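# Move the tote holding two yellow sponges onto the desk

## Task

Pick up the tote that holds the two yellow sponges from the floor and place it upright on the desk. At the end both sponges must lie fully inside the tote with no part over the rim, and the tote must rest there by itself without the robot holding it. The robot must not tip over or be left leaning, or the task fails.

## Robot and tools

ROBOT. A Hello Robot Stretch 3: a two-wheeled base (0.33 m long, 0.34 m wide), a mast with a lift, one telescoping arm that reaches out to the robot's right side, and a wrist with yaw, pitch and roll ending in a two-finger gripper. There is no sideways base motion, so to shift the gripper forward or back you drive the base. Turning in place pivots about the point between the drive wheels, 0.05 m behind the front edge. With the arm pulled in and the wrist folded, a turn sweeps a radius of about 0.28 m; an unfolded, level wrist reaches beyond that.

FRAMES. Base frame: origin on the floor between the drive wheels, x forward, y left, z up. hand_pose is reported in this frame, located where the closed fingertips meet; with all wrist joints at zero its x axis points up, y back toward the mast, z toward the rear. The odometry frame is the base frame where the scene began. Heading is positive to the left, range -3.142 to 3.142.

execute_actions. Argument actions is a list holding exactly one action object, or empty to just read the state and images. An action may contain base, joints, or both, plus optional contact_limits; the motions begin together. base takes one key only: translate_m (metres, a relative drive from the current spot, forward positive, -1 to 1) or rotate_rad (radians, a relative turn, left/counter-clockwise positive, -3.2 to 3.2). joints is a dictionary of absolute targets by name: lift_m 0 to 1.1 (arm height on mast), arm_m 0 to 0.52 (extension), wrist_yaw_rad -1.345 to 4.42 (0 along the arm, positive toward the front, 3.0 folded over the base), wrist_pitch_rad -1.57 to 0.451 (0 level, negative tips down), wrist_roll_rad -2.911 to 2.911 (0 fingers side by side), gripper_m -0.089 to 0.179 (bigger is wider; real fingertip gap is 0.007 m less when nearly shut, 0.025 m less when wide, zero below 0.007), head_pan_rad -3.953 to 1.73 (0 forward, positive left, -1.57 faces the arm), head_tilt_rad -1.53 to 0.419 (negative looks down). contact_limits accepts only arm_m: a motor_effort percentage, 1 to 100, at which the arm motion halts (contact_stop); smaller is gentler, too small halts immediately; it also caps arm holding force until the next action. cameras is an optional list from head_camera, nav_camera, wrist_camera, all; omitted or null gives all, [] gives none. An unknown key or out-of-range number rejects the whole call with no motion. Joints or base left out of an action may keep driving to earlier targets. Each action runs at most 15 s. If a result reports a stop, further motion calls in that same reply are skipped.

wait: seconds 0 to 10; nothing new is commanded; returns state and images. zoom_image: camera plus region [x0, y0, x1, y1] in pixels of that camera's latest full image, origin top-left, at most 504 by 504. finished_scene: pass the current scene's number; it ends the scene irreversibly after the last command is held, reports success and gives the next task. Only call it when the tote sits on the desk unsupported.

RESULTS. joint_positions uses the tolerances lift/arm ±0.004, yaw/roll ±0.02, pitch ±0.05, gripper ±0.004, head ±0.02. base_status and joint_status: done (base: wheels turned as commanded, even with slip), off_target (stopped short and may still push), contact_stop, time_out, torque_fault (old target dropped; holds where it stopped unless slack or switched off). Arm and lift contact-stop on firm pushes and then go slack until commanded again; a slack lift may sink under load or be pushed up by closing fingers on a surface. Base, wrist and head have no contact stop. A wrist servo under sustained strain turns off for 10 s. on_its_own covers uncommanded things; its 'held at' is a target, not a position. motor_effort is percent of maximum, positive toward larger joint values, bracket = peak of last action; readings carry fixed and random error; positive wheel effort pushes forward. lidar_m: 12 distances from the base origin in 30-degree sectors, 1st ahead, counting counter-clockwise (4th left, 7th behind, 10th right), plane 0.17 m high, range 0.15 to 12 m, '-' nothing seen; misses clear objects, low objects, sometimes thin legs; robot parts can block sectors 5, 6, 9, 10. wrist_depth_mm (45 to 1000) and head_depth_mm (280 to 4000, image sideways) are 7x7 grids of median depths, top-left first. base_odometry counts wheel turns (slip counts); turned_by_wheels and turned_by_imu give turn since last result; base_tilt in degrees, forward and right positive, with a fixed offset up to about 4.

CAMERAS. head_camera and nav_camera move with head pan and tilt; wrist_camera rides on the gripper. Intrinsics: head_camera 896x504 pinhole, fx=fy=692.927, cx 445.601, cy 252.488; nav_camera 672x504 fisheye, f 325.158, cx 333.785, cy 251.873; wrist_camera 644x364, f 321.402, cx 322.049, cy 180.707.

SPEED. Full base speed (0.30 m/s, 1.9 rad/s) only when lift_m < 0.30, arm_m < 0.03 and wrist_yaw_rad > 2.54; otherwise 0.10 m/s and 0.63 rad/s.

GRIPPER. Command a value below the object's width to hold it (lower squeezes more); release by commanding at least 0.02 above the contact value. Neither reading nor status confirms a grasp. Overly hard squeezing triggers a force reduction that can let things slip; resend a different value to regrip.

SAFETY. Fold or unfold the wrist only with lift_m 0.32 to 0.95, wrist_pitch_rad -0.4 and roll near 0; after folding the lift may go down to 0.25. With yaw below -0.4, keep pitch at -0.5 or lower. Pushing an immovable thing with the gripper above about 0.45 m can tip the robot, more so with higher contact limits or repeated pushes. Don't drive while the gripper is caught on something fixed; if the base snags, reverse the last move in small steps, free the gripper, and lower lift_m to about 0.2 if still leaning. Avoid drops, tipping the tote, spilling sponges, slamming and hard pushes. Loose objects may occasionally get nudged. The robot holds its last command while you think, and quicker robot motion is preferred.

Each tool is called after ">>>" as name([rows], argument=value, ...), one row to a line, values as JSON.

## Session

>>> execute_actions(actions=[])

Scene clock: 0.00 s.
base_odometry: x=+0.000 y=+0.000 heading=+0.000 (m, m, rad; odometry frame)
turned_by_wheels: +0.000 (rad since the last result)
turned_by_imu: +0.000 (rad since the last result)
base_tilt: forward=+0.6 right=-0.5 (deg)
lidar_m: 2.23 2.27 2.02 1.84 2.19 1.78 1.46 1.96 1.68 1.61 1.65 1.55
head_depth_mm: 2013 2767 2785 2809 2794 2211 2222 / 2016 2767 2779 2801 2200 2198 2203 / 1839 2754 2748 2764 2189 2186 2188 / 1834 2764 2756 2763 2171 2166 2170 / 1818 2748 2763 2743 2164 2162 2166 / 1817 2736 2728 2750 2142 2152 2152 / 1806 2725 2719 2720 2135 2130 2147
base_status: not commanded
joint_positions: lift_m=+0.305 arm_m=-0.003 wrist_yaw_rad=+2.911 wrist_pitch_rad=-0.350 wrist_roll_rad=+0.015 gripper_m=+0.037 head_pan_rad=+0.010 head_tilt_rad=-0.019
joint_status: not commanded
motor_effort: left_wheel=+0 right_wheel=+0 lift_m=+25 arm_m=+0 wrist_yaw_rad=+1 wrist_pitch_rad=+8 wrist_roll_rad=+0 gripper_m=+0 head_pan_rad=+0 head_tilt_rad=+2 (%)
hand_pose: x=+0.0319 y=+0.0843 z=+0.3328 quat_wxyz=(+0.203, +0.711, +0.041, +0.672) (m; base frame)
wrist_depth_mm: - - - - - - - / - - - - - - - / - - - - - - - / 898 945 949 995 998 - - / 695 - 757 754 771 792 781 / 578 - - 606 631 629 635 / 492 - 499 512 499 524 529
pictures: head_camera (sideways: a quarter turn clockwise sets it upright), nav_camera (sideways: a quarter turn counterclockwise sets it upright), wrist_camera
Images, in order (width x height): head_camera 896x504, nav_camera 672x504, wrist_camera 644x364.

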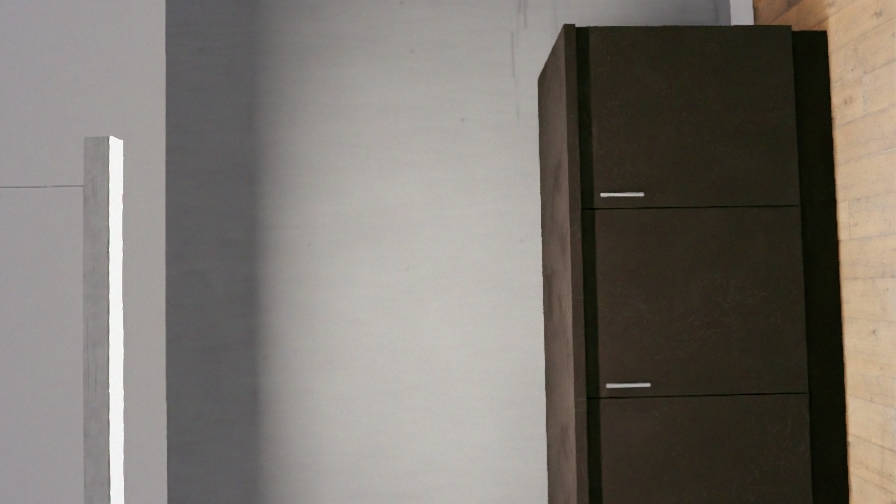

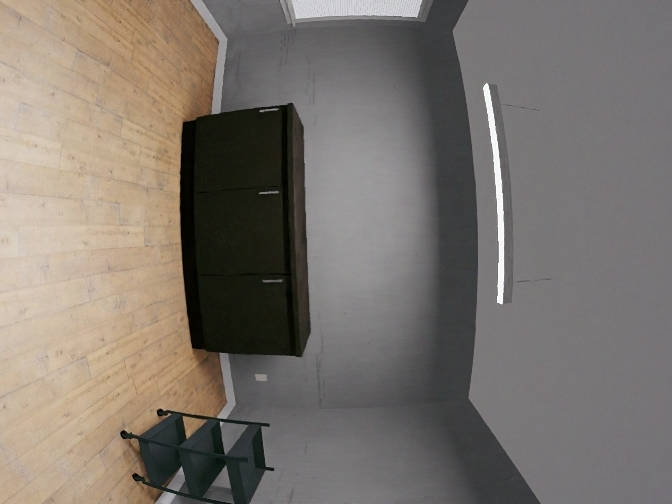

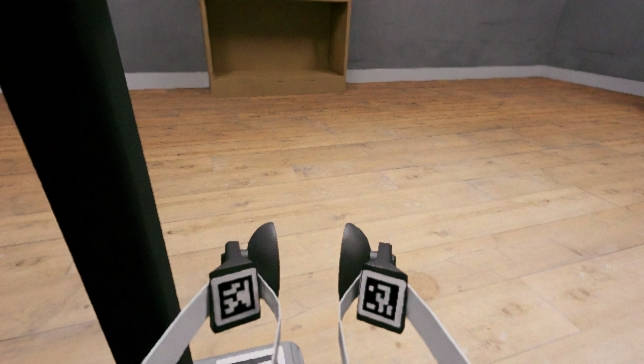

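>>> execute_actions([
  {"joints":{"head_pan_rad":-1.6,"head_tilt_rad":-0.6}},
], cameras=["nav_camera"])

>>> execute_actions([
  {"joints":{"head_pan_rad":-3.1,"head_tilt_rad":-0.6}},
], cameras=["nav_camera","head_camera"])

Scene clock: 2.90 s.
base_odometry: x=+0.000 y=+0.000 heading=+0.000 (m, m, rad; odometry frame)
turned_by_wheels: +0.000 (rad since the last result)
turned_by_imu: +0.000 (rad since the last result)
base_tilt: forward=+0.6 right=-0.5 (deg)
lidar_m: 2.22 2.27 2.02 1.84 2.19 1.78 1.47 1.96 1.67 1.61 1.65 1.55
head_depth_mm: 1383 1525 1701 1894 1789 1471 1251 / 1391 1522 1697 1901 1801 1482 1248 / 1379 1517 1684 1885 1807 1477 1254 / 1371 1498 1666 1877 1815 1488 1260 / 1355 1491 1648 1858 1710 1487 1259 / 1346 1479 1639 1833 1828 1504 1266 / 1334 1469 1622 1814 1839 1499 1271
base_status: not commanded
joint_positions: lift_m=+0.305 arm_m=-0.003 wrist_yaw_rad=+2.911 wrist_pitch_rad=-0.350 wrist_roll_rad=+0.015 gripper_m=+0.037 head_pan_rad=-1.593 head_tilt_rad=-0.592
joint_status: all done
motor_effort: left_wheel=+0(0) right_wheel=+0(0) lift_m=+26(25) arm_m=+0(0) wrist_yaw_rad=-1(0) wrist_pitch_rad=+8(9) wrist_roll_rad=+0(0) gripper_m=+0(1) head_pan_rad=-5(54) head_tilt_rad=-4(39) (%)
hand_pose: x=+0.0319 y=+0.0843 z=+0.3328 quat_wxyz=(+0.203, +0.711, +0.041, +0.672) (m; base frame)
wrist_depth_mm: - - - - - - - / - - - - - - - / - - - - - - - / 906 951 964 957 - - - / 714 - 783 755 763 793 801 / 579 - - 599 628 624 632 / 497 - 504 508 503 529 524
pictures: nav_camera (sideways: a quarter turn counterclockwise sets it upright)
Images, in order (width x height): nav_camera 672x504.

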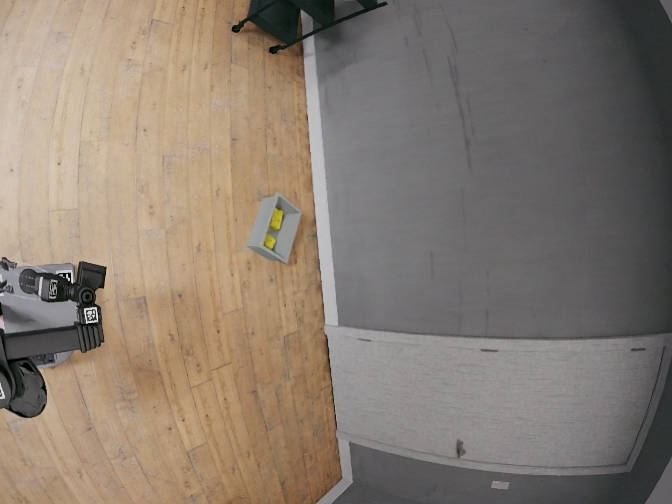

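Scene clock: 4.23 s.
base_odometry: x=+0.000 y=+0.000 heading=+0.000 (m, m, rad; odometry frame)
turned_by_wheels: +0.000 (rad since the last result)
turned_by_imu: +0.000 (rad since the last result)
base_tilt: forward=+0.6 right=-0.4 (deg)
lidar_m: 2.22 2.27 2.02 1.84 2.20 1.78 1.47 1.96 1.68 1.61 1.65 1.55
head_depth_mm: 1641 1784 1397 2165 1779 1469 1247 / 1632 1808 1414 2169 1791 1474 1248 / 1632 1788 1422 2166 1803 1480 1257 / 1629 1795 1436 2152 1800 1484 1261 / 1622 1784 1449 2103 1803 1495 1265 / 1630 1782 1543 2168 1836 1495 1267 / 1626 1776 1987 2202 1823 1503 1271
base_status: not commanded
joint_positions: lift_m=+0.305 arm_m=-0.003 wrist_yaw_rad=+2.911 wrist_pitch_rad=-0.350 wrist_roll_rad=+0.015 gripper_m=+0.037 head_pan_rad=-3.093 head_tilt_rad=-0.593
joint_status: all done
motor_effort: left_wheel=+0(0) right_wheel=-1(1) lift_m=+27(27) arm_m=+0(0) wrist_yaw_rad=+0(0) wrist_pitch_rad=+8(8) wrist_roll_rad=+0(0) gripper_m=+0(0) head_pan_rad=-5(55) head_tilt_rad=-5(4) (%)
hand_pose: x=+0.0319 y=+0.0843 z=+0.3328 quat_wxyz=(+0.203, +0.711, +0.041, +0.672) (m; base frame)
wrist_depth_mm: - - - - - - - / - - - - - - - / - - - - - - - / 903 941 974 995 - - - / 708 - 769 751 767 782 789 / 576 - - 606 628 623 635 / 498 - 496 508 502 515 528
pictures: head_camera (sideways: a quarter turn clockwise sets it upright), nav_camera (sideways: a quarter turn counterclockwise sets it upright)
Images, in order (width x height): head_camera 896x504, nav_camera 672x504.

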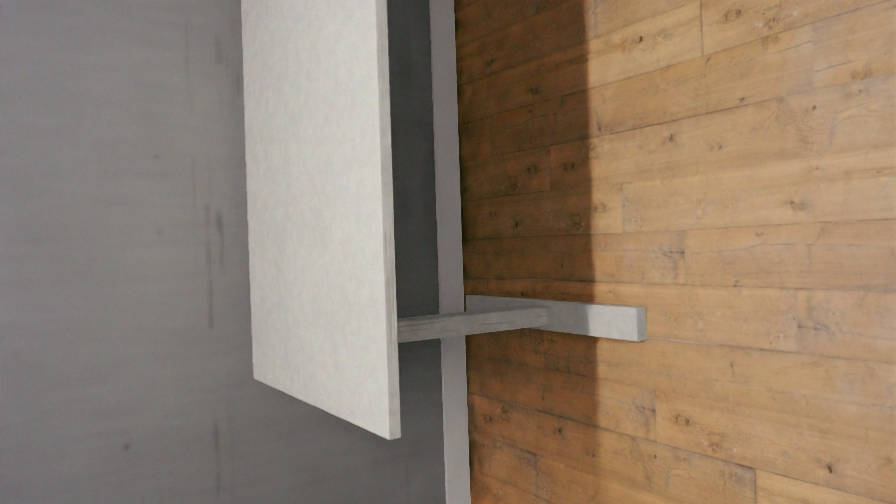

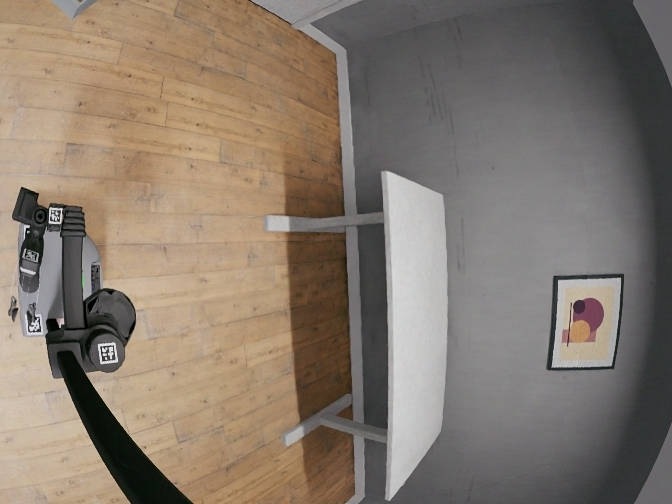

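>>> execute_actions([
  {"joints":{"head_pan_rad":-1.5,"head_tilt_rad":-0.8}},
], cameras=["head_camera"])

Scene clock: 6.17 s.
base_odometry: x=+0.000 y=+0.000 heading=+0.000 (m, m, rad; odometry frame)
turned_by_wheels: +0.000 (rad since the last result)
turned_by_imu: +0.000 (rad since the last result)
base_tilt: forward=+0.6 right=-0.4 (deg)
lidar_m: 2.23 2.27 2.02 1.84 2.19 1.78 1.47 1.96 1.67 1.61 1.65 1.55
head_depth_mm: 1412 1611 1829 1777 1502 1300 1148 / 1413 1599 1858 1785 1510 1305 1149 / 1406 1602 1855 1796 1518 1308 1150 / 1409 1606 1844 1720 1520 1314 1158 / 1413 1598 1852 1722 1526 1323 1161 / 1417 1600 1845 1818 1535 1319 1161 / 1411 1601 1847 1839 1546 1330 1165
base_status: not commanded
joint_positions: lift_m=+0.305 arm_m=-0.003 wrist_yaw_rad=+2.911 wrist_pitch_rad=-0.350 wrist_roll_rad=+0.015 gripper_m=+0.037 head_pan_rad=-1.507 head_tilt_rad=-0.790
joint_status: all done
motor_effort: left_wheel=+0(0) right_wheel=+0(0) lift_m=+26(26) arm_m=+0(0) wrist_yaw_rad=+0(1) wrist_pitch_rad=+8(8) wrist_roll_rad=-1(1) gripper_m=+0(0) head_pan_rad=+5(55) head_tilt_rad=-5(24) (%)
hand_pose: x=+0.0319 y=+0.0843 z=+0.3328 quat_wxyz=(+0.203, +0.711, +0.041, +0.672) (m; base frame)
wrist_depth_mm: - - - - - - - / - - - - - - - / - - - - - - - / 903 962 951 988 - - - / 701 - 777 748 768 776 803 / 587 - - 601 620 622 635 / 493 - 507 510 504 523 533
pictures: head_camera (sideways: a quarter turn clockwise sets it upright)
Images, in order (width x height): head_camera 896x504.

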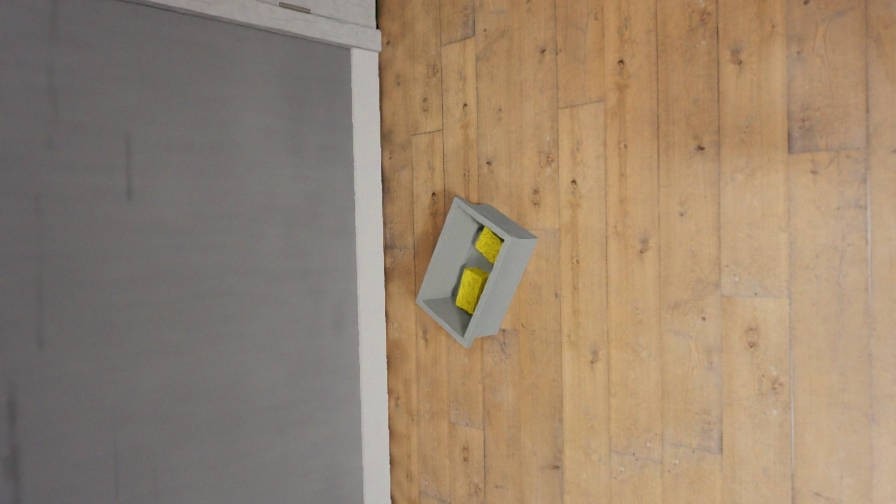

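>>> zoom_image(camera="head_camera", region=[400, 180, 560, 360])

Region (400, 180, 560, 360) of head_camera's 896x504 image, scaled by 2.800, with more detail than that image has.

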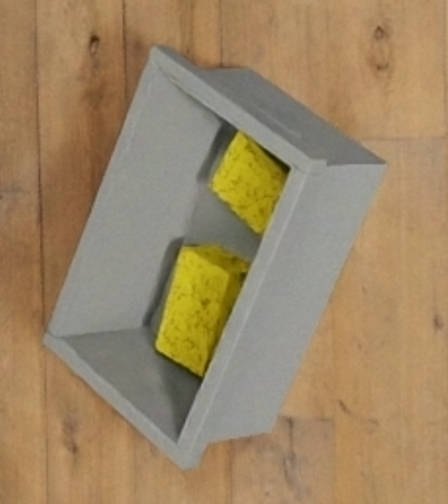

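>>> execute_actions([
  {"base":{"rotate_rad":-0.9},"joints":{"lift_m":0.28,"head_pan_rad":-1.45,"head_tilt_rad":-1.1}},
], cameras=[])

>>> execute_actions([
  {"base":{"translate_m":0.95}},
], cameras=[])

>>> execute_actions([
  {"joints":{"lift_m":0.36,"arm_m":0.1,"wrist_pitch_rad":-0.4}},
], cameras=["head_camera"])

Scene clock: 22.13 s.
base_odometry: x=+0.000 y=+0.000 heading=-0.900 (m, m, rad; odometry frame)
turned_by_wheels: -0.900 (rad since the last result)
turned_by_imu: -0.899 (rad since the last result)
base_tilt: forward=+0.7 right=-0.6 (deg)
lidar_m: 1.58 1.55 2.23 2.36 2.14 1.85 2.29 1.78 1.47 2.04 1.65 1.61
head_depth_mm: 1948 1756 1570 1413 1291 1181 1103 / 2023 1774 1574 1419 1293 1217 - / 2036 1778 1578 1424 1299 1232 - / 2045 1788 1592 1430 1304 1196 1117 / 1998 1791 1595 1439 1305 1197 1100 / 1929 1804 1606 1444 1314 1203 1112 / 1754 1810 1608 1451 1318 1207 1109
base_status: done
joint_positions: lift_m=+0.281 arm_m=-0.003 wrist_yaw_rad=+2.911 wrist_pitch_rad=-0.350 wrist_roll_rad=+0.015 gripper_m=+0.037 head_pan_rad=-1.457 head_tilt_rad=-1.087
joint_status: all done
motor_effort: left_wheel=+2(8) right_wheel=-2(6) lift_m=+10(22) arm_m=+0(0) wrist_yaw_rad=+0(1) wrist_pitch_rad=+8(9) wrist_roll_rad=+0(0) gripper_m=+0(0) head_pan_rad=+5(13) head_tilt_rad=-7(28) (%)
hand_pose: x=+0.0319 y=+0.0842 z=+0.3088 quat_wxyz=(+0.203, +0.711, +0.041, +0.672) (m; base frame)
wrist_depth_mm: - - - - - - - / - - - - - - - / - - - - - - - / 854 901 920 937 955 985 988 / 663 - 723 701 728 745 743 / 552 - - 572 596 589 601 / 462 - - 484 473 487 504
pictures: none
No camera images: the call's "cameras" was empty. Leave "cameras" out to get every camera's image.

Scene clock: 27.07 s.
base_odometry: x=+0.591 y=-0.744 heading=-0.900 (m, m, rad; odometry frame)
turned_by_wheels: +0.000 (rad since the last result)
turned_by_imu: +0.007 (rad since the last result)
base_tilt: forward=+0.7 right=-0.6 (deg)
lidar_m: 0.80 0.69 1.70 1.80 2.96 2.64 2.70 2.08 2.46 1.09 0.85 0.84
head_depth_mm: 1901 1766 1570 1420 1288 1181 1105 / 1599 1749 1569 1415 1294 1217 - / 1379 1689 1589 1368 1295 1226 - / 1238 1489 1593 1391 1288 1198 1115 / 1104 1297 1524 1439 1308 1202 1104 / 996 1149 1353 1445 1310 1204 1112 / 907 1031 1191 1389 1318 1209 1110
base_status: done
joint_positions: lift_m=+0.281 arm_m=-0.003 wrist_yaw_rad=+2.911 wrist_pitch_rad=-0.351 wrist_roll_rad=+0.015 gripper_m=+0.037 head_pan_rad=-1.456 head_tilt_rad=-1.087
joint_status: not commanded
motor_effort: left_wheel=+2(9) right_wheel=-2(5) lift_m=+11(10) arm_m=+0(0) wrist_yaw_rad=+0(0) wrist_pitch_rad=+9(8) wrist_roll_rad=+0(0) gripper_m=+0(0) head_pan_rad=+4(4) head_tilt_rad=-8(8) (%)
hand_pose: x=+0.0319 y=+0.0842 z=+0.3088 quat_wxyz=(+0.203, +0.711, +0.041, +0.672) (m; base frame)
wrist_depth_mm: - - - - - - 540 / - - - - - - - / - - - - - - 935 / 867 904 902 935 944 869 630 / 678 - 716 696 714 741 752 / 554 - - 572 586 591 602 / 467 - - 480 467 491 503
pictures: none
No camera images: the call's "cameras" was empty. Leave "cameras" out to get every camera's image.

Scene clock: 29.07 s.
base_odometry: x=+0.591 y=-0.744 heading=-0.900 (m, m, rad; odometry frame)
turned_by_wheels: +0.000 (rad since the last result)
turned_by_imu: +0.000 (rad since the last result)
base_tilt: forward=+0.6 right=-0.5 (deg)
lidar_m: 0.80 0.69 1.70 1.80 2.97 2.65 2.69 2.07 2.46 1.10 0.85 0.84
head_depth_mm: 1893 1762 1560 1411 1287 1183 1103 / 1590 1753 1580 1418 1305 - - / 1375 1681 1580 1365 1322 1204 - / 1239 1484 1584 1388 1284 1207 1102 / 1103 1294 1527 1439 1304 1199 1106 / 996 1146 1348 1438 1314 1205 1112 / 905 1033 1193 1395 1316 1205 1112
base_status: not commanded
joint_positions: lift_m=+0.359 arm_m=+0.100 wrist_yaw_rad=+2.911 wrist_pitch_rad=-0.414 wrist_roll_rad=+0.015 gripper_m=+0.037 head_pan_rad=-1.456 head_tilt_rad=-1.087
joint_status: all done
motor_effort: left_wheel=+2(2) right_wheel=-2(2) lift_m=+40(43) arm_m=+3(4) wrist_yaw_rad=+0(1) wrist_pitch_rad=+7(9) wrist_roll_rad=+0(1) gripper_m=+0(1) head_pan_rad=+4(5) head_tilt_rad=-8(8) (%)
hand_pose: x=+0.0302 y=-0.0258 z=+0.3728 quat_wxyz=(+0.225, +0.709, +0.063, +0.666) (m; base frame)
wrist_depth_mm: - - - - - 966 605 / - - - - - - - / - - - - - - - / 928 949 945 979 987 924 734 / 732 739 800 758 788 795 778 / 619 607 - 634 649 663 658 / 541 - - 541 537 557 560
pictures: head_camera (sideways: a quarter turn clockwise sets it upright)
Images, in order (width x height): head_camera 896x504.

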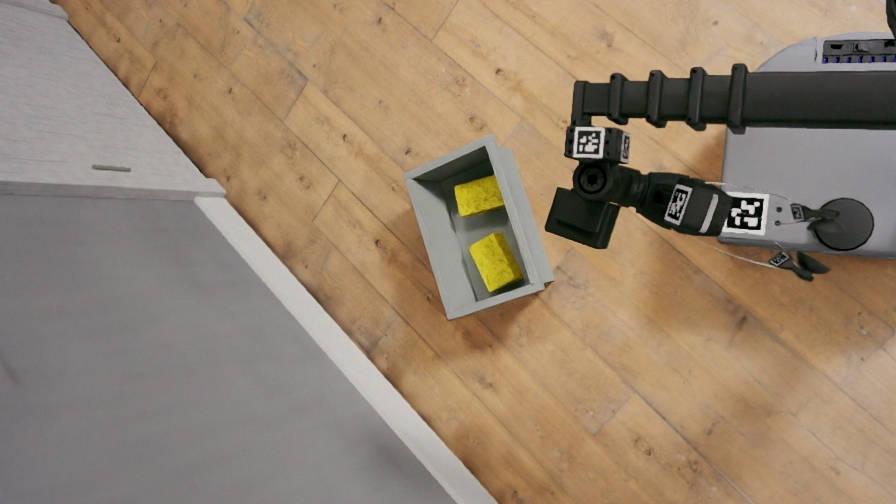

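>>> execute_actions([
  {"joints":{"arm_m":0.32,"wrist_yaw_rad":0.45,"wrist_pitch_rad":-1.57,"wrist_roll_rad":1.57,"gripper_m":0.09}},
], cameras=["head_camera","wrist_camera"])

Scene clock: 32.70 s.
base_odometry: x=+0.591 y=-0.744 heading=-0.900 (m, m, rad; odometry frame)
turned_by_wheels: +0.000 (rad since the last result)
turned_by_imu: +0.001 (rad since the last result)
base_tilt: forward=+0.6 right=-0.5 (deg)
lidar_m: 0.80 0.70 1.70 1.80 2.97 2.63 2.69 2.08 2.46 1.10 0.85 0.84
head_depth_mm: 1888 1762 1564 1413 1285 1178 1106 / 1596 1752 1569 1418 1297 - - / 1373 1683 1583 1374 1298 1210 - / 1235 1481 1591 1384 1281 1211 1105 / 1104 1293 1524 1439 1304 1199 1107 / 996 1146 1349 1441 1316 1203 1111 / 909 1030 1194 1387 1318 1206 1116
base_status: not commanded
joint_positions: lift_m=+0.359 arm_m=+0.320 wrist_yaw_rad=+0.453 wrist_pitch_rad=-1.557 wrist_roll_rad=+1.566 gripper_m=+0.090 head_pan_rad=-1.456 head_tilt_rad=-1.087
joint_status: all done
joint sent to its limit — the command would take wrist_pitch_rad past its lower limit, so that joint was sent only as far as its limit.
motor_effort: left_wheel=+1(2) right_wheel=-2(2) lift_m=+40(40) arm_m=+3(4) wrist_yaw_rad=-3(3) wrist_pitch_rad=-4(7) wrist_roll_rad=+1(2) gripper_m=+1(84) head_pan_rad=+4(4) head_tilt_rad=-8(7) (%)
hand_pose: x=-0.0307 y=-0.4460 z=+0.2414 quat_wxyz=(+0.159, +0.161, -0.693, -0.684) (m; base frame)
wrist_depth_mm: 373 376 379 383 388 397 396 / 313 332 385 393 397 400 406 / 339 349 384 402 404 413 415 / 343 397 400 414 412 418 427 / 346 364 414 418 423 422 - / 353 366 425 432 430 435 - / 328 331 431 438 443 - -
pictures: head_camera (sideways: a quarter turn clockwise sets it upright), wrist_camera
Images, in order (width x height): head_camera 896x504, wrist_camera 644x364.

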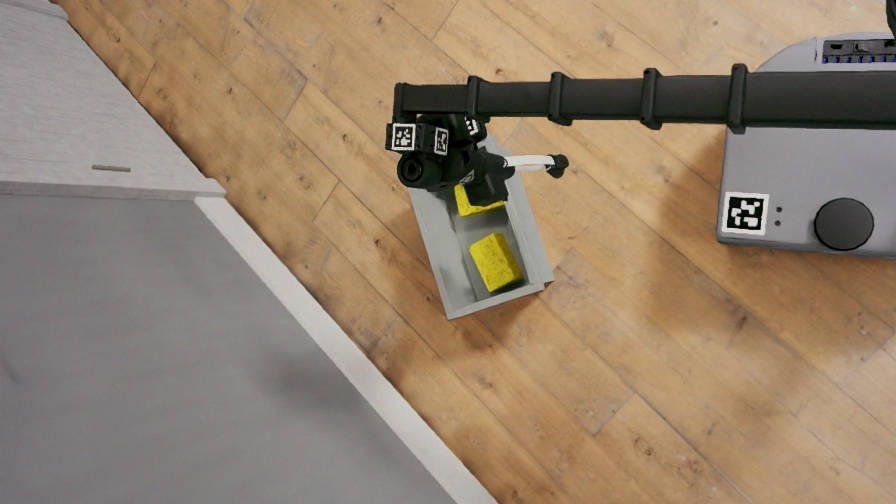

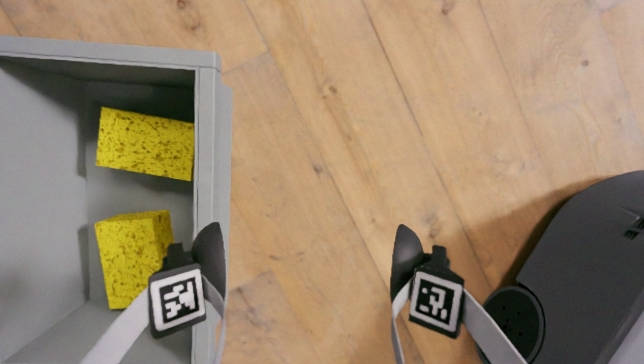

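>>> execute_actions([
  {"base":{"translate_m":0.05},"joints":{"arm_m":0.404,"lift_m":0.27,"gripper_m":0.08}},
], cameras=["head_camera","wrist_camera"])

Scene clock: 38.63 s.
base_odometry: x=+0.622 y=-0.783 heading=-0.900 (m, m, rad; odometry frame)
turned_by_wheels: +0.000 (rad since the last result)
turned_by_imu: +0.001 (rad since the last result)
base_tilt: forward=+0.7 right=-0.4 (deg)
lidar_m: 0.85 0.65 1.67 1.77 3.01 2.68 2.74 2.11 2.34 1.04 0.81 0.80
head_depth_mm: 1799 1755 1569 1416 1287 1183 1106 / 1507 1726 1579 1411 1300 1201 - / 1320 1614 1584 1379 1285 1204 - / 1176 1401 1561 1381 1285 1207 1107 / 1048 1227 1480 1433 1309 1203 1105 / 945 1088 1281 1424 1313 1205 1109 / 859 982 1133 1345 1319 1205 1113
base_status: done
joint_positions: lift_m=+0.271 arm_m=+0.404 wrist_yaw_rad=+0.452 wrist_pitch_rad=-1.558 wrist_roll_rad=+1.566 gripper_m=+0.080 head_pan_rad=-1.456 head_tilt_rad=-1.087
joint_status: all done
motor_effort: left_wheel=+2(5) right_wheel=-2(4) lift_m=+11(37) arm_m=+3(2) wrist_yaw_rad=-1(2) wrist_pitch_rad=-4(4) wrist_roll_rad=+1(1) gripper_m=+0(48) head_pan_rad=+4(4) head_tilt_rad=-8(7) (%)
hand_pose: x=-0.0308 y=-0.5297 z=+0.1529 quat_wxyz=(+0.159, +0.161, -0.693, -0.685) (m; base frame)
wrist_depth_mm: 197 198 189 185 301 304 309 / 220 293 299 302 308 312 315 / 222 278 260 307 314 320 324 / 223 304 310 315 319 324 328 / 228 299 314 322 330 332 333 / 230 293 323 327 336 339 344 / 232 296 305 334 346 345 352
pictures: head_camera (sideways: a quarter turn clockwise sets it upright), wrist_camera
Images, in order (width x height): head_camera 896x504, wrist_camera 644x364.

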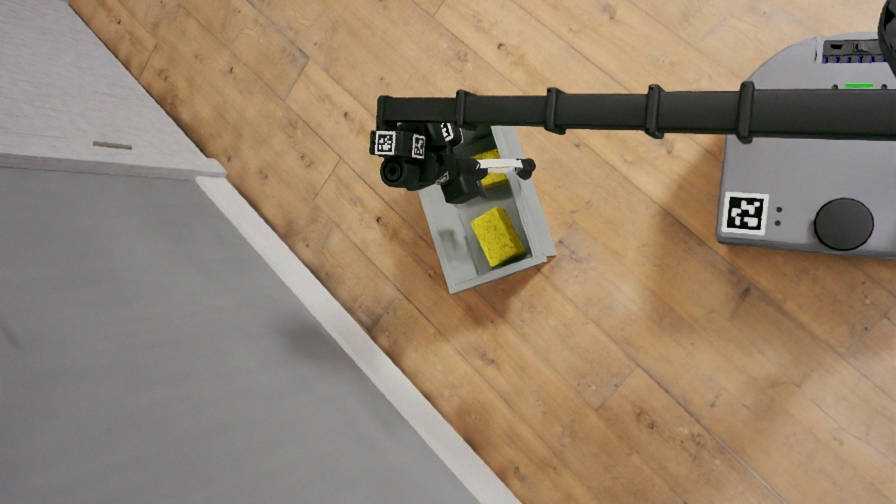

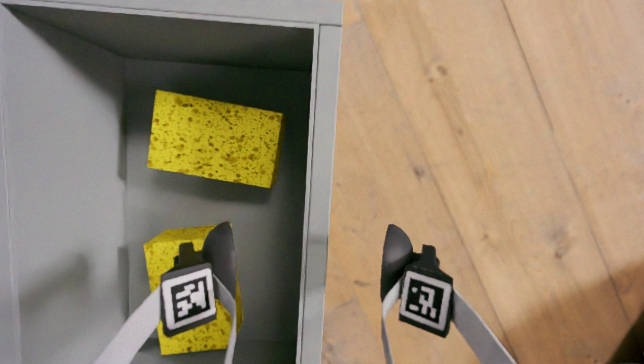

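>>> execute_actions([
  {"joints":{"lift_m":0.192,"wrist_yaw_rad":0.405,"gripper_m":0.07}},
], cameras=["head_camera","wrist_camera"])

Scene clock: 42.57 s.
base_odometry: x=+0.622 y=-0.783 heading=-0.900 (m, m, rad; odometry frame)
turned_by_wheels: +0.000 (rad since the last result)
turned_by_imu: +0.001 (rad since the last result)
base_tilt: forward=+0.6 right=-0.5 (deg)
lidar_m: 0.85 0.66 1.67 1.77 3.01 2.68 2.74 2.11 2.33 1.04 0.81 0.80
head_depth_mm: 1797 1768 1559 1415 1290 1185 1106 / 1515 1740 1575 1421 1299 1201 - / 1316 1613 1577 1396 1279 1206 - / 1173 1412 1568 1388 1289 1211 1111 / 1043 1226 1479 1437 1305 1201 1107 / 942 1090 1288 1425 1314 1205 1108 / 858 977 1135 1347 1318 1209 1112
base_status: not commanded
joint_positions: lift_m=+0.193 arm_m=+0.404 wrist_yaw_rad=+0.408 wrist_pitch_rad=-1.558 wrist_roll_rad=+1.566 gripper_m=+0.070 head_pan_rad=-1.456 head_tilt_rad=-1.087
joint_status: all done
motor_effort: left_wheel=+2(2) right_wheel=-2(2) lift_m=+11(9) arm_m=+3(3) wrist_yaw_rad=-2(3) wrist_pitch_rad=-4(4) wrist_roll_rad=+1(1) gripper_m=+0(46) head_pan_rad=+4(4) head_tilt_rad=-8(7) (%)
hand_pose: x=-0.0299 y=-0.5293 z=+0.0749 quat_wxyz=(+0.144, +0.145, -0.696, -0.688) (m; base frame)
wrist_depth_mm: 192 188 184 167 226 227 231 / 213 219 223 223 230 233 234 / 212 181 184 228 236 236 241 / 215 185 187 232 241 242 245 / 225 235 236 239 245 249 250 / 226 202 243 242 - 255 256 / 227 196 246 247 257 258 263
pictures: head_camera (sideways: a quarter turn clockwise sets it upright), wrist_camera
Images, in order (width x height): head_camera 896x504, wrist_camera 644x364.

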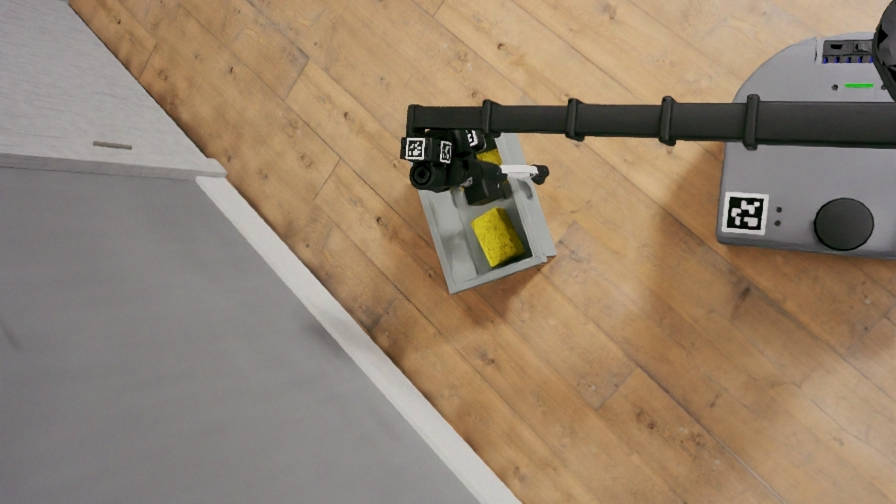

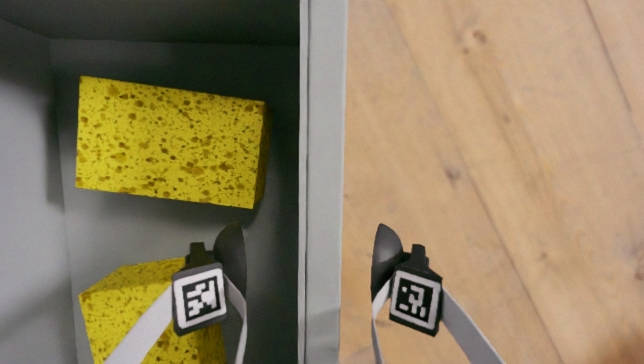

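>>> execute_actions([
  {"joints":{"lift_m":0.184,"gripper_m":0.05}},
], cameras=[])

>>> execute_actions([
  {"joints":{"gripper_m":-0.06}},
], cameras=["head_camera","wrist_camera"])

Scene clock: 45.27 s.
base_odometry: x=+0.622 y=-0.783 heading=-0.900 (m, m, rad; odometry frame)
turned_by_wheels: +0.000 (rad since the last result)
turned_by_imu: +0.000 (rad since the last result)
base_tilt: forward=+0.6 right=-0.5 (deg)
lidar_m: 0.85 0.66 1.67 1.77 3.01 2.68 2.74 2.12 2.33 1.04 0.81 0.80
head_depth_mm: 1799 1752 1570 1415 1289 1182 1102 / 1509 1737 1567 1435 1308 1202 - / 1322 1619 1582 1401 1289 1205 - / 1174 1414 1570 1378 1289 1210 1112 / 1047 1227 1476 1445 1306 1198 1109 / 946 1090 1287 1424 1317 1202 1108 / 864 977 1135 1345 1317 1204 1115
base_status: not commanded
joint_positions: lift_m=+0.185 arm_m=+0.404 wrist_yaw_rad=+0.408 wrist_pitch_rad=-1.558 wrist_roll_rad=+1.566 gripper_m=+0.050 head_pan_rad=-1.456 head_tilt_rad=-1.087
joint_status: all done
motor_effort: left_wheel=+2(2) right_wheel=-2(2) lift_m=+10(12) arm_m=+3(3) wrist_yaw_rad=-3(2) wrist_pitch_rad=-4(4) wrist_roll_rad=+1(1) gripper_m=+0(75) head_pan_rad=+4(4) head_tilt_rad=-8(8) (%)
hand_pose: x=-0.0299 y=-0.5293 z=+0.0669 quat_wxyz=(+0.144, +0.145, -0.696, -0.688) (m; base frame)
wrist_depth_mm: 191 188 184 102 217 221 222 / 209 212 215 104 222 224 228 / 204 173 175 220 228 230 231 / 214 176 179 224 232 233 237 / 223 228 229 228 236 239 242 / 215 195 234 173 243 245 248 / 215 187 238 237 248 250 253
pictures: none
No camera images: the call's "cameras" was empty. Leave "cameras" out to get every camera's image.

Scene clock: 46.87 s.
base_odometry: x=+0.622 y=-0.783 heading=-0.900 (m, m, rad; odometry frame)
turned_by_wheels: +0.000 (rad since the last result)
turned_by_imu: +0.000 (rad since the last result)
base_tilt: forward=+0.6 right=-0.5 (deg)
lidar_m: 0.85 0.65 1.67 1.77 3.01 2.68 2.74 2.11 2.33 1.04 0.81 0.80
head_depth_mm: 1805 1767 1578 1412 1292 1184 1102 / 1518 1733 1572 1442 1307 1205 - / 1317 1611 1578 1400 1287 1207 - / 1174 1401 1562 1387 1291 1205 1109 / 1048 1228 1485 1435 1306 1203 1108 / 947 1089 1284 1422 1314 1204 1107 / 861 982 1133 1345 1318 1210 1113
base_status: not commanded
joint_positions: lift_m=+0.185 arm_m=+0.404 wrist_yaw_rad=+0.408 wrist_pitch_rad=-1.564 wrist_roll_rad=+1.566 gripper_m=-0.058 head_pan_rad=-1.456 head_tilt_rad=-1.087
joint_status: all done
motor_effort: left_wheel=+1(1) right_wheel=-2(2) lift_m=+10(10) arm_m=+3(3) wrist_yaw_rad=-2(2) wrist_pitch_rad=+0(4) wrist_roll_rad=+1(1) gripper_m=-37(100) head_pan_rad=+4(4) head_tilt_rad=-7(7) (%)
hand_pose: x=-0.0305 y=-0.5280 z=+0.0670 quat_wxyz=(+0.145, +0.145, -0.694, -0.690) (m; base frame)
wrist_depth_mm: 190 188 184 102 219 221 225 / 208 210 215 104 224 225 229 / 172 173 175 106 228 230 233 / 209 175 179 108 232 235 239 / 222 226 228 110 239 241 242 / 220 193 231 112 243 246 249 / 210 187 239 115 248 250 255
pictures: head_camera (sideways: a quarter turn clockwise sets it upright), wrist_camera
Images, in order (width x height): head_camera 896x504, wrist_camera 644x364.

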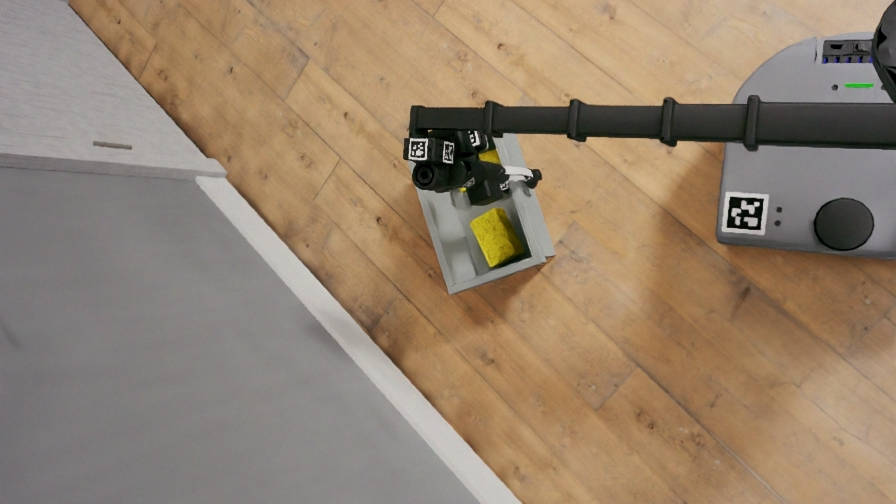

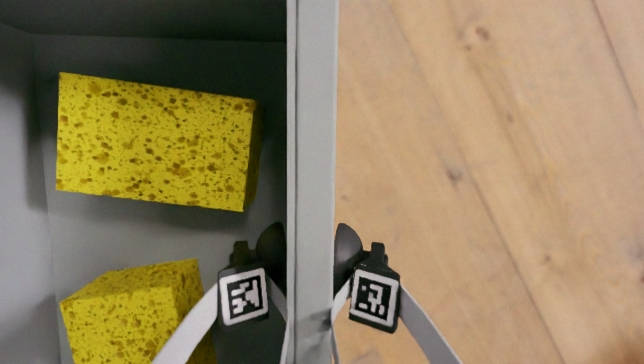

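>>> execute_actions([
  {"joints":{"lift_m":0.26}},
], cameras=["head_camera","wrist_camera"])

Scene clock: 50.10 s.
base_odometry: x=+0.622 y=-0.783 heading=-0.900 (m, m, rad; odometry frame)
turned_by_wheels: +0.000 (rad since the last result)
turned_by_imu: +0.000 (rad since the last result)
base_tilt: forward=+0.5 right=-0.5 (deg)
lidar_m: 0.85 0.66 1.67 1.77 3.00 2.67 2.74 2.11 0.58 0.47 0.81 0.80
head_depth_mm: 1808 1757 1566 1410 1286 1183 1105 / 1514 1731 1580 1417 1290 1202 - / 1323 1607 1579 1344 1271 1201 - / 1175 1411 1565 1364 1269 1207 1113 / 1046 1230 1480 1436 1308 1197 1106 / 945 1091 1285 1431 1308 1201 1109 / 860 980 1134 1349 1317 1209 1112
base_status: not commanded
joint_positions: lift_m=+0.259 arm_m=+0.404 wrist_yaw_rad=+0.407 wrist_pitch_rad=-1.565 wrist_roll_rad=+1.567 gripper_m=-0.041 head_pan_rad=-1.456 head_tilt_rad=-1.088
joint_status: all done
on_its_own: gripper_m is held at -0.042, not at your -0.060, by its stall guard, which is still easing
motor_effort: left_wheel=+1(3) right_wheel=-2(3) lift_m=+43(43) arm_m=+2(3) wrist_yaw_rad=-2(2) wrist_pitch_rad=+0(7) wrist_roll_rad=+0(1) gripper_m=-11(33) head_pan_rad=+4(4) head_tilt_rad=-7(8) (%)
hand_pose: x=-0.0306 y=-0.5277 z=+0.1415 quat_wxyz=(+0.144, +0.145, -0.694, -0.690) (m; base frame)
wrist_depth_mm: 187 198 191 120 289 294 299 / 199 242 253 126 296 299 305 / 200 234 211 121 304 308 309 / 202 248 221 123 310 314 317 / 205 261 267 125 316 322 327 / 209 245 234 127 323 328 332 / 211 250 246 142 332 334 340
pictures: head_camera (sideways: a quarter turn clockwise sets it upright), wrist_camera
Images, in order (width x height): head_camera 896x504, wrist_camera 644x364.

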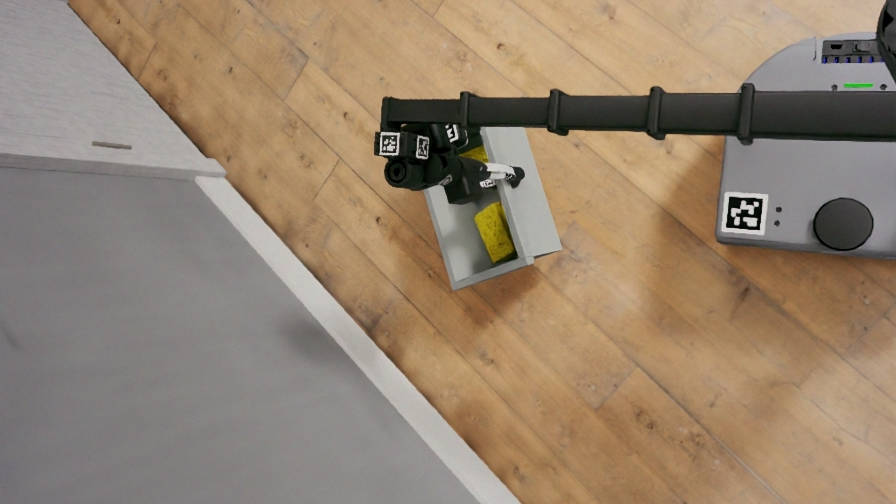

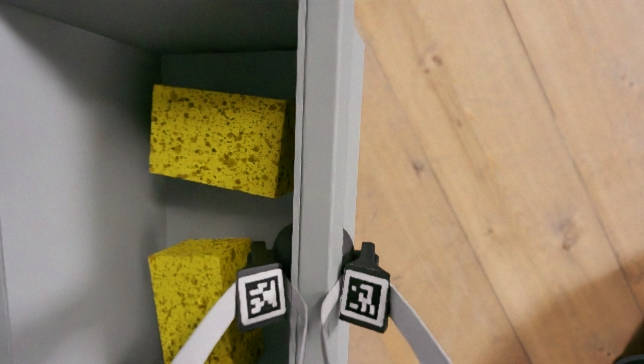

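>>> execute_actions([
  {"joints":{"lift_m":0.28,"wrist_pitch_rad":-1.4,"arm_m":0.37,"gripper_m":-0.05,"head_pan_rad":-1.65,"head_tilt_rad":-1.15}},
], cameras=["head_camera","wrist_camera"])

Scene clock: 53.73 s.
base_odometry: x=+0.622 y=-0.783 heading=-0.900 (m, m, rad; odometry frame)
turned_by_wheels: +0.000 (rad since the last result)
turned_by_imu: +0.001 (rad since the last result)
base_tilt: forward=+0.7 right=-0.4 (deg)
lidar_m: 0.85 0.66 1.67 1.77 3.01 2.68 2.73 2.11 2.33 0.48 0.51 0.80
head_depth_mm: 1873 1668 1504 1376 1272 1174 - / 1869 1677 1519 1387 1273 - - / 1817 1679 1537 1356 1275 - - / 1530 1666 1527 1271 1282 1203 1095 / 1321 1534 1534 1294 1288 1190 1113 / 1146 1306 1482 1404 1292 1193 1112 / 1011 1134 1297 1394 1298 1197 1113
base_status: not commanded
joint_positions: lift_m=+0.279 arm_m=+0.370 wrist_yaw_rad=+0.407 wrist_pitch_rad=-1.416 wrist_roll_rad=+1.567 gripper_m=-0.045 head_pan_rad=-1.643 head_tilt_rad=-1.136
joint_status: gripper_m off_target (ended at -0.045, target -0.050); the others done
motor_effort: left_wheel=+2(2) right_wheel=-2(2) lift_m=+43(48) arm_m=-3(3) wrist_yaw_rad=-1(2) wrist_pitch_rad=+8(12) wrist_roll_rad=+1(1) gripper_m=-27(86) head_pan_rad=-5(30) head_tilt_rad=-8(17) (%)
hand_pose: x=-0.0154 y=-0.5294 z=+0.1609 quat_wxyz=(+0.133, +0.155, -0.744, -0.637) (m; base frame)
wrist_depth_mm: 184 197 189 120 299 292 285 / 198 241 254 126 305 297 290 / 200 231 213 130 309 302 294 / 203 247 220 124 316 305 299 / 205 252 268 126 321 313 304 / 207 245 236 128 324 320 310 / 211 253 249 136 336 325 317
pictures: head_camera (sideways: a quarter turn clockwise sets it upright), wrist_camera
Images, in order (width x height): head_camera 896x504, wrist_camera 644x364.

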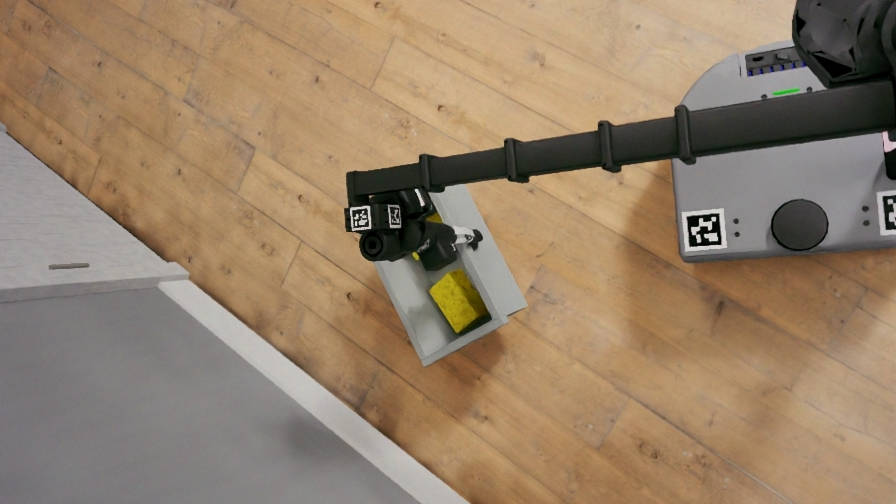

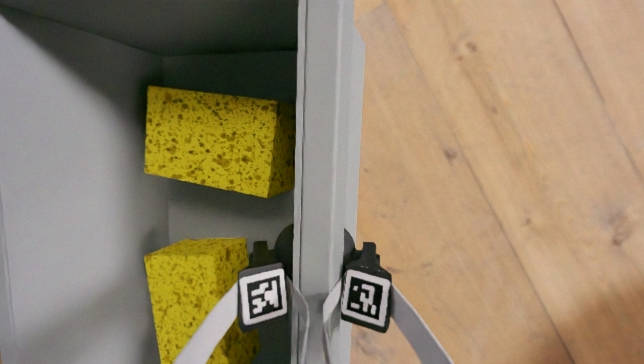

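>>> execute_actions([
  {"base":{"rotate_rad":0.3},"joints":{"lift_m":0.36,"wrist_pitch_rad":-1.2,"arm_m":0.25}},
], cameras=["head_camera","wrist_camera"])

Scene clock: 66.33 s.
base_odometry: x=+0.622 y=-0.783 heading=-0.600 (m, m, rad; odometry frame)
turned_by_wheels: +0.300 (rad since the last result)
turned_by_imu: +0.301 (rad since the last result)
base_tilt: forward=+0.6 right=-0.7 (deg)
lidar_m: 0.69 0.66 1.68 2.08 2.93 2.72 2.70 2.12 1.32 0.41 0.41 0.81
head_depth_mm: 1514 1665 1500 1380 1270 1176 - / 1347 1617 1518 1394 1279 - - / 1209 1505 1522 1361 1276 - - / 1085 1317 1504 1194 1283 1207 1093 / 985 1173 1425 1174 1275 1190 1108 / 901 1059 1272 1387 1294 1196 1114 / 832 961 1141 1356 1296 1203 1114
base_status: done
joint_positions: lift_m=+0.359 arm_m=+0.250 wrist_yaw_rad=+0.406 wrist_pitch_rad=-1.229 wrist_roll_rad=+1.568 gripper_m=-0.033 head_pan_rad=-1.643 head_tilt_rad=-1.136
joint_status: all done
on_its_own: gripper_m is held at -0.034, not at your -0.050, by its stall guard, which is not easing now
motor_effort: left_wheel=-3(7) right_wheel=+1(5) lift_m=+44(47) arm_m=-3(3) wrist_yaw_rad=+0(2) wrist_pitch_rad=+15(19) wrist_roll_rad=+1(1) gripper_m=-22(24) head_pan_rad=-5(5) head_tilt_rad=-8(8) (%)
hand_pose: x=+0.0034 y=-0.4531 z=+0.2483 quat_wxyz=(+0.118, +0.165, -0.800, -0.565) (m; base frame)
wrist_depth_mm: 185 192 188 116 372 343 321 / 198 249 262 119 375 354 329 / 201 237 218 122 384 356 333 / 203 246 228 126 394 367 336 / 205 260 277 128 399 369 343 / 208 252 245 128 399 376 348 / 214 260 249 140 416 378 356
pictures: head_camera (sideways: a quarter turn clockwise sets it upright), wrist_camera
Images, in order (width x height): head_camera 896x504, wrist_camera 644x364.

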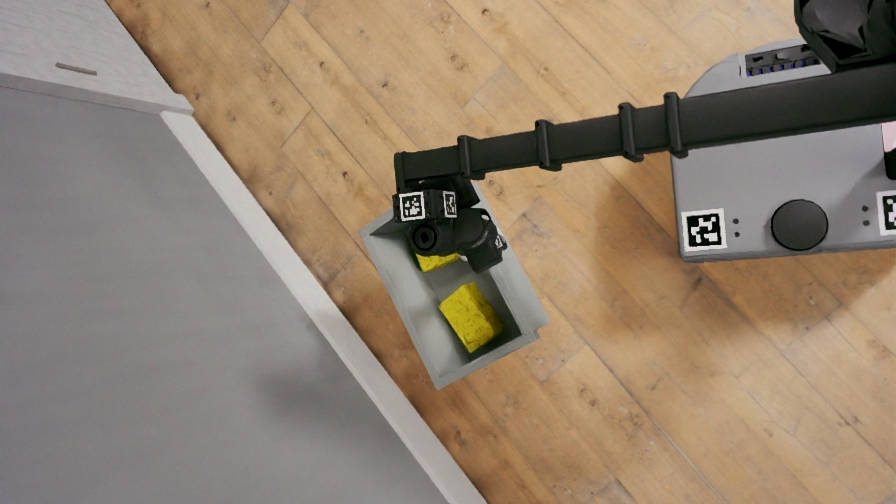

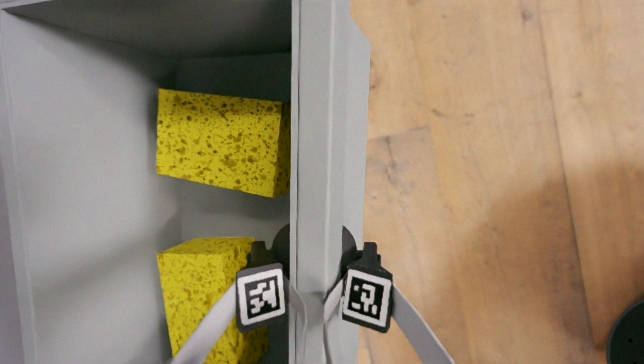

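>>> execute_actions([
  {"base":{"translate_m":-0.8},"joints":{"wrist_yaw_rad":0.0,"arm_m":0.1,"lift_m":0.5,"head_pan_rad":-2.3,"head_tilt_rad":-0.8}},
])

Scene clock: 76.40 s.
base_odometry: x=-0.038 y=-0.332 heading=-0.600 (m, m, rad; odometry frame)
turned_by_wheels: +0.000 (rad since the last result)
turned_by_imu: -0.002 (rad since the last result)
base_tilt: forward=+0.6 right=-0.6 (deg)
lidar_m: 1.42 1.84 2.31 2.69 2.34 2.50 1.94 1.40 1.87 1.36 1.29 1.30
head_depth_mm: 1529 1207 1967 1746 1488 1292 1142 / 1593 1326 2033 1727 1504 1299 1148 / 1641 1871 2064 1764 1502 1307 1167 / 1680 1909 2100 1775 1512 1311 1189 / 1698 1939 2121 1789 1516 1333 - / 1734 1988 2166 1796 1525 967 - / 1763 2037 2206 1805 1527 1323 853
base_status: done
joint_positions: lift_m=+0.499 arm_m=+0.100 wrist_yaw_rad=+0.001 wrist_pitch_rad=-1.229 wrist_roll_rad=+1.570 gripper_m=-0.033 head_pan_rad=-2.293 head_tilt_rad=-0.804
joint_status: all done
on_its_own: gripper_m is held at -0.034, not at your -0.050, by its stall guard, which is not easing now
motor_effort: left_wheel=-2(6) right_wheel=+2(2) lift_m=+43(47) arm_m=-3(4) wrist_yaw_rad=-1(4) wrist_pitch_rad=+16(16) wrist_roll_rad=+0(1) gripper_m=-23(22) head_pan_rad=-5(52) head_tilt_rad=+2(27) (%)
hand_pose: x=-0.0215 y=-0.3081 z=+0.3882 quat_wxyz=(+0.001, +0.001, -0.817, -0.577) (m; base frame)
wrist_depth_mm: 186 193 187 116 502 468 - / 199 248 259 119 514 480 - / 200 237 217 122 524 496 - / 203 247 228 126 527 - - / 209 258 274 128 539 - - / 212 254 245 128 539 514 474 / 218 258 251 140 563 514 483
pictures: head_camera (sideways: a quarter turn clockwise sets it upright), nav_camera (sideways: a quarter turn counterclockwise sets it upright), wrist_camera
Images, in order (width x height): head_camera 896x504, nav_camera 672x504, wrist_camera 644x364.

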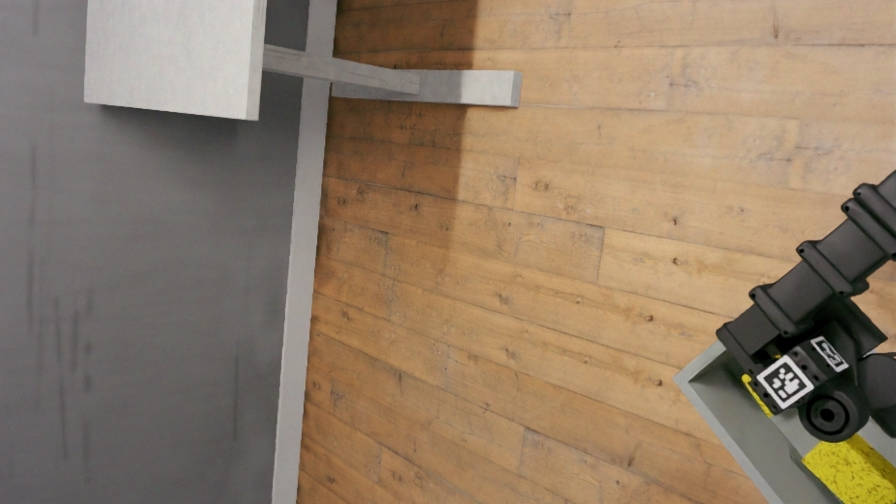

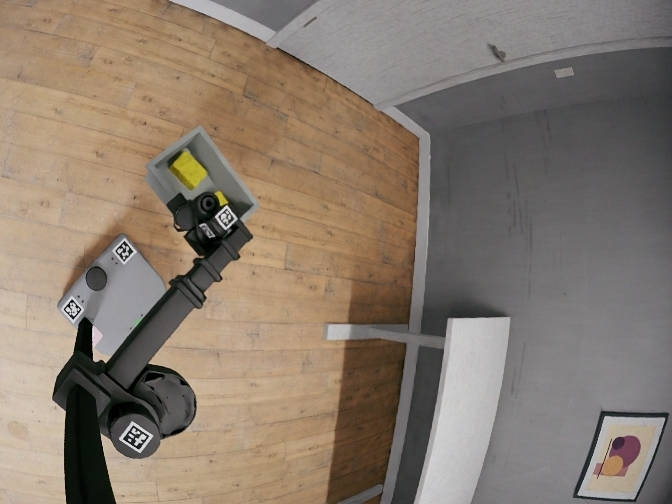

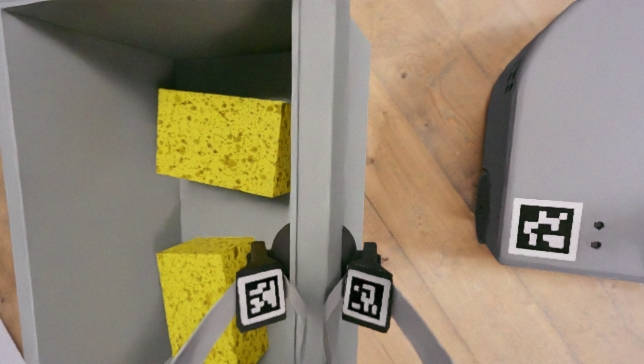

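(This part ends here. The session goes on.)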